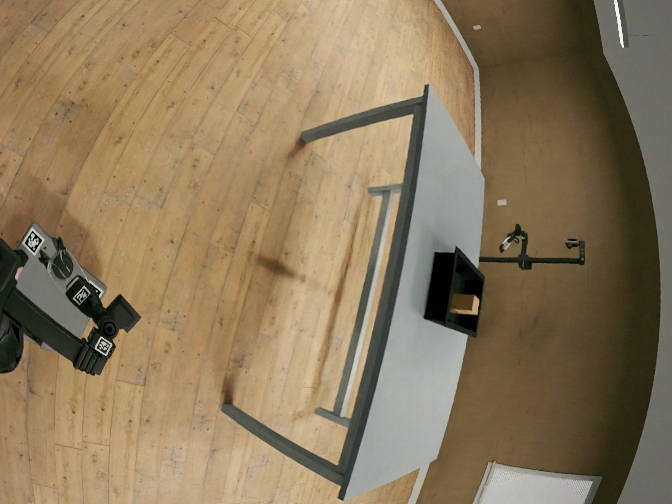

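Call:
execute_actions(
  actions=[
    {"r1":{"base":{"rotate_rad":-0.45}}},
  ],
  cameras=[],
)

Call:
execute_actions(
  actions=[
    {"r1":{"base":{"translate_m":0.4}}},
  ],
  cameras=[],
)

Call:
execute_actions(
  actions=[
    {"r1":{"base":{"rotate_rad":1.1},"joints":{"head_pan_rad":-1.57,"head_tilt_rad":-0.9}}},
  ],
  cameras=["r1_nav_camera"],
)

Scene clock: 50.37 s.
r1.base_odometry: x=+0.445 y=+0.896 heading=+0.660 (m, m, rad; r1's odometry frame)
r1.turned_by_wheels: -0.450 (rad since the last result)
r1.turned_by_imu: -0.456 (rad since the last result)
r1.base_tilt: forward=+0.8 right=-0.4 (deg)
r1.lidar_m: 1.31 4.72 2.25 1.37 1.21 1.21 1.43 2.58 2.17 4.08 0.91 1.49
r1.head_depth_mm: 3315 3528 2776 1927 1707 1426 1226 / 3310 3588 1115 1913 1570 1427 1223 / 3234 3423 1112 1914 1682 1420 1224 / 3223 3379 1107 1868 1712 1425 1220 / 3145 3413 1106 1854 1691 1420 1217 / 3146 3368 1104 1822 1684 1411 1220 / 3009 1318 1038 1783 1678 1419 1219
r1.base_status: done
r1.joint_positions: lift_m=+0.349 arm_m=+0.000 wrist_yaw_rad=+2.920 wrist_pitch_rad=-0.533 wrist_roll_rad=-0.004 gripper_m=+0.037 head_pan_rad=-0.893 head_tilt_rad=-0.691
r1.joint_status: not commanded
r1.motor_effort: left_wheel=+3(8) right_wheel=-3(6) lift_m=+18(18) arm_m=+1(1) wrist_yaw_rad=+0(0) wrist_pitch_rad=+4(5) wrist_roll_rad=+0(0) gripper_m=-1(2) head_pan_rad=-2(2) head_tilt_rad=-6(5) (%)
r1.hand_pose: x=+0.0245 y=+0.0585 z=+0.3369 quat_wxyz=(+0.261, +0.697, +0.110, +0.659) (m; r1's base frame)
r1.wrist_depth_mm: - - - - - - - / - - - - - - - / 912 - 924 934 916 899 943 / 727 - 730 732 747 751 736 / 613 591 631 615 611 617 618 / 529 520 - 527 548 530 523 / 460 - - 464 456 466 464
r2.base_odometry: x=+0.000 y=+0.000 heading=+0.000 (m, m, rad; r2's odometry frame)
r2.turned_by_wheels: +0.000 (rad since the last result)
r2.turned_by_imu: +0.000 (rad since the last result)
r2.base_tilt: forward=+0.4 right=-0.1 (deg)
r2.lidar_m: 4.01 1.31 1.48 3.45 1.61 0.86 0.72 0.72 0.81 1.32 3.48 3.92
r2.head_depth_mm: 2037 2701 - - - 3529 2384 / 2054 2958 - - - 3520 2347 / 2088 3161 - - - 3452 2332 / 2114 3160 - - - 3394 2337 / 2118 3268 - - - 3396 2289 / 2152 3301 3954 3949 3917 3332 2283 / 2174 3344 3916 3825 3817 3341 2249
r2.base_status: not commanded
r2.joint_positions: lift_m=+0.598 arm_m=+0.001 wrist_yaw_rad=+3.025 wrist_pitch_rad=-0.504 wrist_roll_rad=+0.016 gripper_m=+0.037 head_pan_rad=-0.002 head_tilt_rad=-0.005
r2.joint_status: not commanded
r2.motor_effort: left_wheel=+1(1) right_wheel=-1(0) lift_m=+20(21) arm_m=+0(0) wrist_yaw_rad=+0(1) wrist_pitch_rad=+5(5) wrist_roll_rad=+0(0) gripper_m=-1(0) head_pan_rad=-1(0) head_tilt_rad=+2(2) (%)
r2.hand_pose: x=+0.0036 y=+0.0655 z=+0.5922 quat_wxyz=(+0.217, +0.699, +0.134, +0.668) (m; r2's base frame)
r2.wrist_depth_mm: - - - - - - - / - - - - - - - / - - - - - - - / - - - - - - - / 979 995 - 986 939 946 927 / 841 849 - 835 - 844 802 / 768 750 731 739 738 719 724
pictures: none
No camera images: the call's "cameras" was empty. Leave "cameras" out to get every camera's image.

Scene clock: 55.60 s.
r1.base_odometry: x=+0.761 y=+1.141 heading=+0.660 (m, m, rad; r1's odometry frame)
r1.turned_by_wheels: +0.000 (rad since the last result)
r1.turned_by_imu: +0.001 (rad since the last result)
r1.base_tilt: forward=+0.8 right=-0.6 (deg)
r1.lidar_m: 0.91 4.42 2.80 1.68 1.48 1.48 1.75 3.18 2.31 0.87 1.21 1.21
r1.head_depth_mm: 2983 3325 1120 858 1577 1438 1233 / 2989 3396 1115 852 1583 1418 1236 / 3013 3307 1103 852 1569 1423 1229 / 2943 3252 1056 837 794 1421 1224 / 2932 3130 973 823 749 1414 1228 / 2880 3146 1052 817 744 1414 1220 / 2831 3181 1049 845 747 1421 1226
r1.base_status: done
r1.joint_positions: lift_m=+0.349 arm_m=+0.000 wrist_yaw_rad=+2.920 wrist_pitch_rad=-0.533 wrist_roll_rad=-0.004 gripper_m=+0.037 head_pan_rad=-0.893 head_tilt_rad=-0.691
r1.joint_status: not commanded
r1.motor_effort: left_wheel=+3(8) right_wheel=-3(4) lift_m=+18(18) arm_m=+0(0) wrist_yaw_rad=+0(1) wrist_pitch_rad=+4(4) wrist_roll_rad=+0(0) gripper_m=+1(1) head_pan_rad=-3(2) head_tilt_rad=-5(5) (%)
r1.hand_pose: x=+0.0245 y=+0.0585 z=+0.3369 quat_wxyz=(+0.261, +0.697, +0.110, +0.659) (m; r1's base frame)
r1.wrist_depth_mm: - - - - - - - / - - - - - - - / 902 - 912 913 942 905 921 / 740 - 727 735 735 741 748 / 609 583 622 616 615 625 620 / 525 530 - 526 548 532 534 / 458 - - 460 462 463 461
r2.base_odometry: x=+0.000 y=+0.000 heading=+0.000 (m, m, rad; r2's odometry frame)
r2.turned_by_wheels: +0.000 (rad since the last result)
r2.turned_by_imu: -0.001 (rad since the last result)
r2.base_tilt: forward=+0.6 right=-0.3 (deg)
r2.lidar_m: 4.01 1.32 1.48 3.45 1.61 0.86 0.72 0.72 0.81 1.32 3.46 3.93
r2.head_depth_mm: 2050 2718 - - - 3478 2370 / 2080 2913 - - - 3497 2378 / 2085 3211 - - - 3439 2329 / 2105 3224 - - - 3494 2314 / 2129 3295 - - - 3392 2314 / 2140 3363 3971 3981 3961 3300 2273 / 2158 3393 3809 3799 3872 3315 2221
r2.base_status: not commanded
r2.joint_positions: lift_m=+0.598 arm_m=+0.001 wrist_yaw_rad=+3.025 wrist_pitch_rad=-0.504 wrist_roll_rad=+0.016 gripper_m=+0.037 head_pan_rad=-0.002 head_tilt_rad=-0.005
r2.joint_status: not commanded
r2.motor_effort: left_wheel=+1(1) right_wheel=-1(1) lift_m=+21(21) arm_m=+0(0) wrist_yaw_rad=+0(1) wrist_pitch_rad=+5(5) wrist_roll_rad=+0(0) gripper_m=+1(3) head_pan_rad=+0(0) head_tilt_rad=+2(2) (%)
r2.hand_pose: x=+0.0036 y=+0.0655 z=+0.5922 quat_wxyz=(+0.217, +0.699, +0.134, +0.668) (m; r2's base frame)
r2.wrist_depth_mm: - - - - - - - / - - - - - - - / - - - - - - - / - - - - - - - / - 997 - 971 - 946 904 / 883 890 - 844 - 839 821 / 746 776 740 735 734 736 718
pictures: none
No camera images: the call's "cameras" was empty. Leave "cameras" out to get every camera's image.

Scene clock: 58.33 s.
r1.base_odometry: x=+0.761 y=+1.141 heading=+1.760 (m, m, rad; r1's odometry frame)
r1.turned_by_wheels: +1.100 (rad since the last result)
r1.turned_by_imu: +1.112 (rad since the last result)
r1.base_tilt: forward=+0.9 right=-0.6 (deg)
r1.lidar_m: 2.59 1.64 1.48 1.48 1.81 3.55 2.31 0.88 1.21 1.22 0.91 4.43
r1.head_depth_mm: 2863 896 792 736 1479 1289 1147 / 2943 964 802 779 1475 1288 1150 / 3041 969 811 1605 1459 1283 1179 / 2464 990 809 1626 1470 1276 1184 / 3172 989 804 1660 1466 1282 1166 / 1288 986 821 1673 1448 1281 1148 / 3203 978 839 1676 1442 1272 1138
r1.base_status: done
r1.joint_positions: lift_m=+0.349 arm_m=+0.000 wrist_yaw_rad=+2.920 wrist_pitch_rad=-0.533 wrist_roll_rad=-0.004 gripper_m=+0.037 head_pan_rad=-1.563 head_tilt_rad=-0.889
r1.joint_status: all done
r1.motor_effort: left_wheel=-5(9) right_wheel=+3(7) lift_m=+18(18) arm_m=+0(0) wrist_yaw_rad=-1(0) wrist_pitch_rad=+4(5) wrist_roll_rad=+0(0) gripper_m=-1(1) head_pan_rad=-2(24) head_tilt_rad=-6(25) (%)
r1.hand_pose: x=+0.0245 y=+0.0585 z=+0.3369 quat_wxyz=(+0.261, +0.697, +0.110, +0.659) (m; r1's base frame)
r1.wrist_depth_mm: - - - - - - - / - - - - - - - / 905 - 904 925 924 922 929 / 737 - 726 740 733 738 748 / 603 592 637 618 608 611 614 / 519 521 - 524 543 534 529 / 460 - - 460 458 466 463
r2.base_odometry: x=+0.000 y=+0.000 heading=+0.000 (m, m, rad; r2's odometry frame)
r2.turned_by_wheels: +0.000 (rad since the last result)
r2.turned_by_imu: +0.000 (rad since the last result)
r2.base_tilt: forward=+0.7 right=-0.1 (deg)
r2.lidar_m: 4.00 1.32 1.48 3.42 1.60 0.86 0.72 0.72 0.81 1.32 3.48 3.90
r2.head_depth_mm: 2055 2714 - - - 3542 2361 / 2075 2939 - - - 3594 2354 / 2080 3189 - - - 3448 2301 / 2130 3233 - - - 3382 2278 / 2155 3304 - - - 3465 2294 / 2153 3320 3891 - 3946 3312 2278 / 2159 3310 3792 3860 3868 3324 2237
r2.base_status: not commanded
r2.joint_positions: lift_m=+0.598 arm_m=+0.001 wrist_yaw_rad=+3.025 wrist_pitch_rad=-0.504 wrist_roll_rad=+0.016 gripper_m=+0.037 head_pan_rad=-0.002 head_tilt_rad=-0.005
r2.joint_status: not commanded
r2.motor_effort: left_wheel=+1(0) right_wheel=-1(1) lift_m=+21(21) arm_m=+0(0) wrist_yaw_rad=+0(0) wrist_pitch_rad=+5(5) wrist_roll_rad=+0(0) gripper_m=-1(1) head_pan_rad=-1(0) head_tilt_rad=+2(2) (%)
r2.hand_pose: x=+0.0036 y=+0.0655 z=+0.5922 quat_wxyz=(+0.217, +0.699, +0.134, +0.668) (m; r2's base frame)
r2.wrist_depth_mm: - - - - - - - / - - - - - - - / - - - - - - - / - - - - - - - / 998 972 - 962 976 959 914 / 863 865 - 833 - 810 806 / 755 756 716 732 727 737 732
pictures: r1_nav_camera (sideways: a quarter turn counterclockwise sets it upright)
Images, in order (width x height): r1_nav_camera 672x504.

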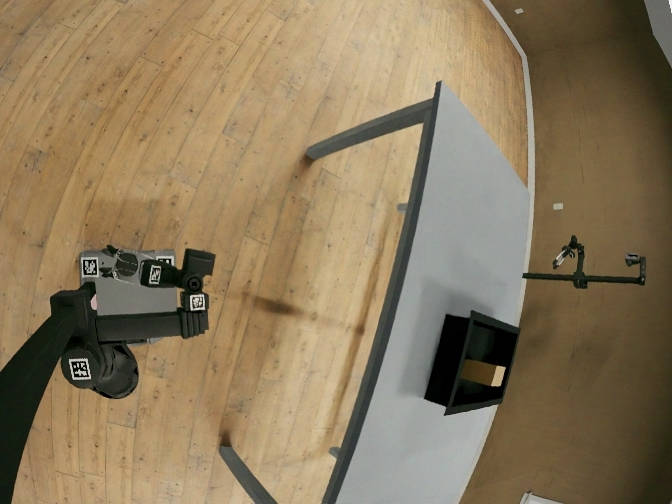

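Call:
execute_actions(
  actions=[
    {"r1":{"base":{"rotate_rad":-1.75}}},
  ],
  cameras=[],
)

Call:
execute_actions(
  actions=[
    {"r1":{"base":{"translate_m":0.36}}},
  ],
  cameras=[],
)

Call:
execute_actions(
  actions=[
    {"r1":{"base":{"rotate_rad":1.75},"joints":{"lift_m":0.95}}},
  ],
  cameras=["r1_nav_camera"],
)

Scene clock: 72.87 s.
r1.base_odometry: x=+0.761 y=+1.141 heading=+0.010 (m, m, rad; r1's odometry frame)
r1.turned_by_wheels: -1.750 (rad since the last result)
r1.turned_by_imu: -1.771 (rad since the last result)
r1.base_tilt: forward=+0.8 right=-0.5 (deg)
r1.lidar_m: 1.21 0.91 4.44 3.53 1.77 1.49 1.48 1.64 2.59 2.30 0.88 1.22
r1.head_depth_mm: 3296 2503 2045 1710 1481 1291 1145 / 3255 2506 2024 1697 1478 1289 1157 / 3251 2472 2020 1690 1462 1292 1170 / 3195 2470 1994 1695 1475 1281 1188 / 3190 2450 2015 1679 1456 1285 1166 / 3184 2368 1997 1690 1451 1281 1143 / 2995 2429 1977 1676 1423 1276 1140
r1.base_status: done
r1.joint_positions: lift_m=+0.349 arm_m=+0.000 wrist_yaw_rad=+2.920 wrist_pitch_rad=-0.533 wrist_roll_rad=-0.004 gripper_m=+0.037 head_pan_rad=-1.563 head_tilt_rad=-0.889
r1.joint_status: not commanded
r1.motor_effort: left_wheel=+4(7) right_wheel=-3(6) lift_m=+18(18) arm_m=+0(0) wrist_yaw_rad=+0(0) wrist_pitch_rad=+5(4) wrist_roll_rad=+0(0) gripper_m=-1(2) head_pan_rad=-2(2) head_tilt_rad=-7(7) (%)
r1.hand_pose: x=+0.0245 y=+0.0585 z=+0.3369 quat_wxyz=(+0.261, +0.697, +0.110, +0.659) (m; r1's base frame)
r1.wrist_depth_mm: - - - - - - - / - - - - - - - / 899 - 901 913 932 895 925 / 735 - 724 725 752 740 750 / 613 594 635 615 605 627 620 / 524 526 - 520 540 529 527 / 458 - - 460 460 461 466
r2.base_odometry: x=+0.000 y=+0.000 heading=+0.000 (m, m, rad; r2's odometry frame)
r2.turned_by_wheels: +0.000 (rad since the last result)
r2.turned_by_imu: -0.001 (rad since the last result)
r2.base_tilt: forward=+0.5 right=-0.3 (deg)
r2.lidar_m: 4.02 1.32 1.48 3.46 1.60 0.86 0.72 0.72 0.81 1.33 3.49 3.93
r2.head_depth_mm: 2038 2692 - - - 3551 2371 / 2075 2958 - - - 3526 2341 / 2072 3199 - - - 3439 2317 / 2104 3313 - - - 3451 2329 / 2113 3309 - - - 3414 2287 / 2157 3266 3898 - 3982 3311 2277 / 2157 3442 3728 3821 3913 3289 2251
r2.base_status: not commanded
r2.joint_positions: lift_m=+0.598 arm_m=+0.001 wrist_yaw_rad=+3.025 wrist_pitch_rad=-0.504 wrist_roll_rad=+0.016 gripper_m=+0.037 head_pan_rad=-0.002 head_tilt_rad=-0.005
r2.joint_status: not commanded
r2.motor_effort: left_wheel=+1(1) right_wheel=-1(1) lift_m=+21(21) arm_m=+0(0) wrist_yaw_rad=+0(0) wrist_pitch_rad=+5(4) wrist_roll_rad=+1(1) gripper_m=-1(0) head_pan_rad=+1(0) head_tilt_rad=+2(2) (%)
r2.hand_pose: x=+0.0036 y=+0.0655 z=+0.5922 quat_wxyz=(+0.217, +0.699, +0.134, +0.668) (m; r2's base frame)
r2.wrist_depth_mm: - - - - - - - / - - - - - - - / - - - - - - - / - - - - - - - / - 975 - 966 984 930 932 / 860 864 - 850 - 817 809 / 800 751 741 744 733 703 719
pictures: none
No camera images: the call's "cameras" was empty. Leave "cameras" out to get every camera's image.

Scene clock: 77.70 s.
r1.base_odometry: x=+1.121 y=+1.144 heading=+0.010 (m, m, rad; r1's odometry frame)
r1.turned_by_wheels: +0.000 (rad since the last result)
r1.turned_by_imu: +0.001 (rad since the last result)
r1.base_tilt: forward=+0.7 right=-0.5 (deg)
r1.lidar_m: 0.86 0.95 0.68 4.34 2.22 1.85 1.83 2.03 3.23 0.76 1.05 0.86
r1.head_depth_mm: 3219 2537 2032 1707 1476 1297 1155 / 3279 2502 2011 1722 1472 1294 1152 / 3225 2500 2031 1696 1453 1295 1176 / 3220 2456 1993 1692 1465 1283 1183 / 2976 2375 872 1248 1399 1283 1161 / 3176 2468 806 680 1367 1269 1145 / 3161 2449 798 676 584 523 1102
r1.base_status: done
r1.joint_positions: lift_m=+0.349 arm_m=+0.000 wrist_yaw_rad=+2.920 wrist_pitch_rad=-0.533 wrist_roll_rad=-0.004 gripper_m=+0.037 head_pan_rad=-1.563 head_tilt_rad=-0.889
r1.joint_status: not commanded
r1.motor_effort: left_wheel=+3(9) right_wheel=-3(4) lift_m=+18(18) arm_m=+0(0) wrist_yaw_rad=+0(1) wrist_pitch_rad=+5(4) wrist_roll_rad=+0(1) gripper_m=-1(1) head_pan_rad=-2(2) head_tilt_rad=-7(6) (%)
r1.hand_pose: x=+0.0245 y=+0.0585 z=+0.3369 quat_wxyz=(+0.261, +0.697, +0.110, +0.659) (m; r1's base frame)
r1.wrist_depth_mm: - - - - - - - / - - - - - - - / 895 - 913 914 886 932 865 / 730 - 736 732 737 741 739 / 604 596 638 613 617 621 624 / 521 519 - 527 546 534 527 / 460 - - 463 456 459 465
r2.base_odometry: x=+0.000 y=+0.000 heading=+0.000 (m, m, rad; r2's odometry frame)
r2.turned_by_wheels: +0.000 (rad since the last result)
r2.turned_by_imu: -0.001 (rad since the last result)
r2.base_tilt: forward=+0.5 right=-0.2 (deg)
r2.lidar_m: 4.01 1.32 1.48 3.46 1.60 0.86 0.72 0.72 0.81 1.32 3.47 3.93
r2.head_depth_mm: 2054 2714 - - - 3584 2356 / 2063 2978 - - - 3566 2347 / 2090 3258 - - - 3487 2342 / 2132 3244 - - - 3420 2340 / 2127 3310 - - - 3407 2271 / 2168 3301 3939 3939 3985 3380 2275 / 2159 3366 3905 3833 3852 3295 2288
r2.base_status: not commanded
r2.joint_positions: lift_m=+0.598 arm_m=+0.001 wrist_yaw_rad=+3.025 wrist_pitch_rad=-0.504 wrist_roll_rad=+0.016 gripper_m=+0.037 head_pan_rad=-0.002 head_tilt_rad=-0.005
r2.joint_status: not commanded
r2.motor_effort: left_wheel=+1(1) right_wheel=-1(1) lift_m=+21(21) arm_m=+0(0) wrist_yaw_rad=+0(1) wrist_pitch_rad=+5(5) wrist_roll_rad=+1(0) gripper_m=+0(0) head_pan_rad=+1(1) head_tilt_rad=+2(2) (%)
r2.hand_pose: x=+0.0036 y=+0.0655 z=+0.5922 quat_wxyz=(+0.217, +0.699, +0.134, +0.668) (m; r2's base frame)
r2.wrist_depth_mm: - - - - - - - / - - - - - - - / - - - - - - - / - - - - - - - / - 987 - 982 - 936 937 / 859 868 - 847 - 811 785 / 775 783 731 738 750 737 730
pictures: none
No camera images: the call's "cameras" was empty. Leave "cameras" out to get every camera's image.

Scene clock: 81.57 s.
r1.base_odometry: x=+1.121 y=+1.144 heading=+1.760 (m, m, rad; r1's odometry frame)
r1.turned_by_wheels: +1.750 (rad since the last result)
r1.turned_by_imu: +1.440 (rad since the last result)
r1.base_tilt: forward=+0.8 right=-0.7 (deg)
r1.lidar_m: 4.41 2.51 1.89 1.84 1.92 2.68 0.72 0.71 0.88 0.85 0.90 0.73
r1.head_depth_mm: 2769 2501 818 687 593 521 1135 / 2799 2468 796 619 591 522 - / 2733 2475 761 679 589 519 - / 2742 2472 667 676 590 519 - / 2810 2483 800 678 588 517 1112 / 2745 2471 720 591 585 516 1124 / 2715 2241 800 673 581 515 1116
r1.base_status: done
r1.joint_positions: lift_m=+0.569 arm_m=+0.000 wrist_yaw_rad=+2.921 wrist_pitch_rad=-0.534 wrist_roll_rad=-0.004 gripper_m=+0.037 head_pan_rad=-1.565 head_tilt_rad=-0.891
r1.joint_status: lift_m contact_stop (moved +0.220 of +0.601)
r1.on_its_own: lift_m is slack since a contact_stop, until your next command for it (your +0.950 is given up)
r1.motor_effort: left_wheel=-12(38) right_wheel=+10(61) lift_m=+18(39) arm_m=+1(3) wrist_yaw_rad=-1(14) wrist_pitch_rad=+5(5) wrist_roll_rad=+0(0) gripper_m=-2(1) head_pan_rad=-1(2) head_tilt_rad=-6(7) (%)
r1.hand_pose: x=+0.0244 y=+0.0584 z=+0.5561 quat_wxyz=(+0.261, +0.697, +0.111, +0.659) (m; r1's base frame)
r1.wrist_depth_mm: - - - - - - - / - - - - - - - / - - - - - - - / - - - - - - - / 886 865 913 908 901 898 890 / 753 762 - 763 796 780 780 / 658 669 678 676 662 674 695
r2.base_odometry: x=+0.000 y=+0.000 heading=+0.000 (m, m, rad; r2's odometry frame)
r2.turned_by_wheels: +0.000 (rad since the last result)
r2.turned_by_imu: +0.000 (rad since the last result)
r2.base_tilt: forward=+0.6 right=-0.2 (deg)
r2.lidar_m: 4.02 1.31 1.48 3.44 1.61 0.86 0.72 0.72 0.81 1.32 3.48 3.93
r2.head_depth_mm: 2031 2716 - - - 3539 2365 / 2076 2911 - - - 3559 2361 / 2095 3214 - - - 3459 2350 / 2118 3284 - - - 3397 2312 / 2116 3231 - - - 3391 2271 / 2144 3292 3941 - 3946 3350 2288 / 2167 3326 3758 3822 3917 3359 2256
r2.base_status: not commanded
r2.joint_positions: lift_m=+0.598 arm_m=+0.001 wrist_yaw_rad=+3.025 wrist_pitch_rad=-0.504 wrist_roll_rad=+0.016 gripper_m=+0.037 head_pan_rad=-0.002 head_tilt_rad=-0.005
r2.joint_status: not commanded
r2.motor_effort: left_wheel=+1(1) right_wheel=-1(1) lift_m=+21(21) arm_m=+0(0) wrist_yaw_rad=+0(1) wrist_pitch_rad=+5(5) wrist_roll_rad=+0(1) gripper_m=+0(0) head_pan_rad=-1(0) head_tilt_rad=+2(2) (%)
r2.hand_pose: x=+0.0036 y=+0.0655 z=+0.5922 quat_wxyz=(+0.217, +0.699, +0.134, +0.668) (m; r2's base frame)
r2.wrist_depth_mm: - - - - - - - / - - - - - - - / - - - - - - - / - - - - - - - / - 956 - 980 986 910 937 / 882 859 - 835 - 834 814 / 773 761 726 741 729 728 706
pictures: r1_nav_camera (sideways: a quarter turn counterclockwise sets it upright)
Images, in order (width x height): r1_nav_camera 672x504.

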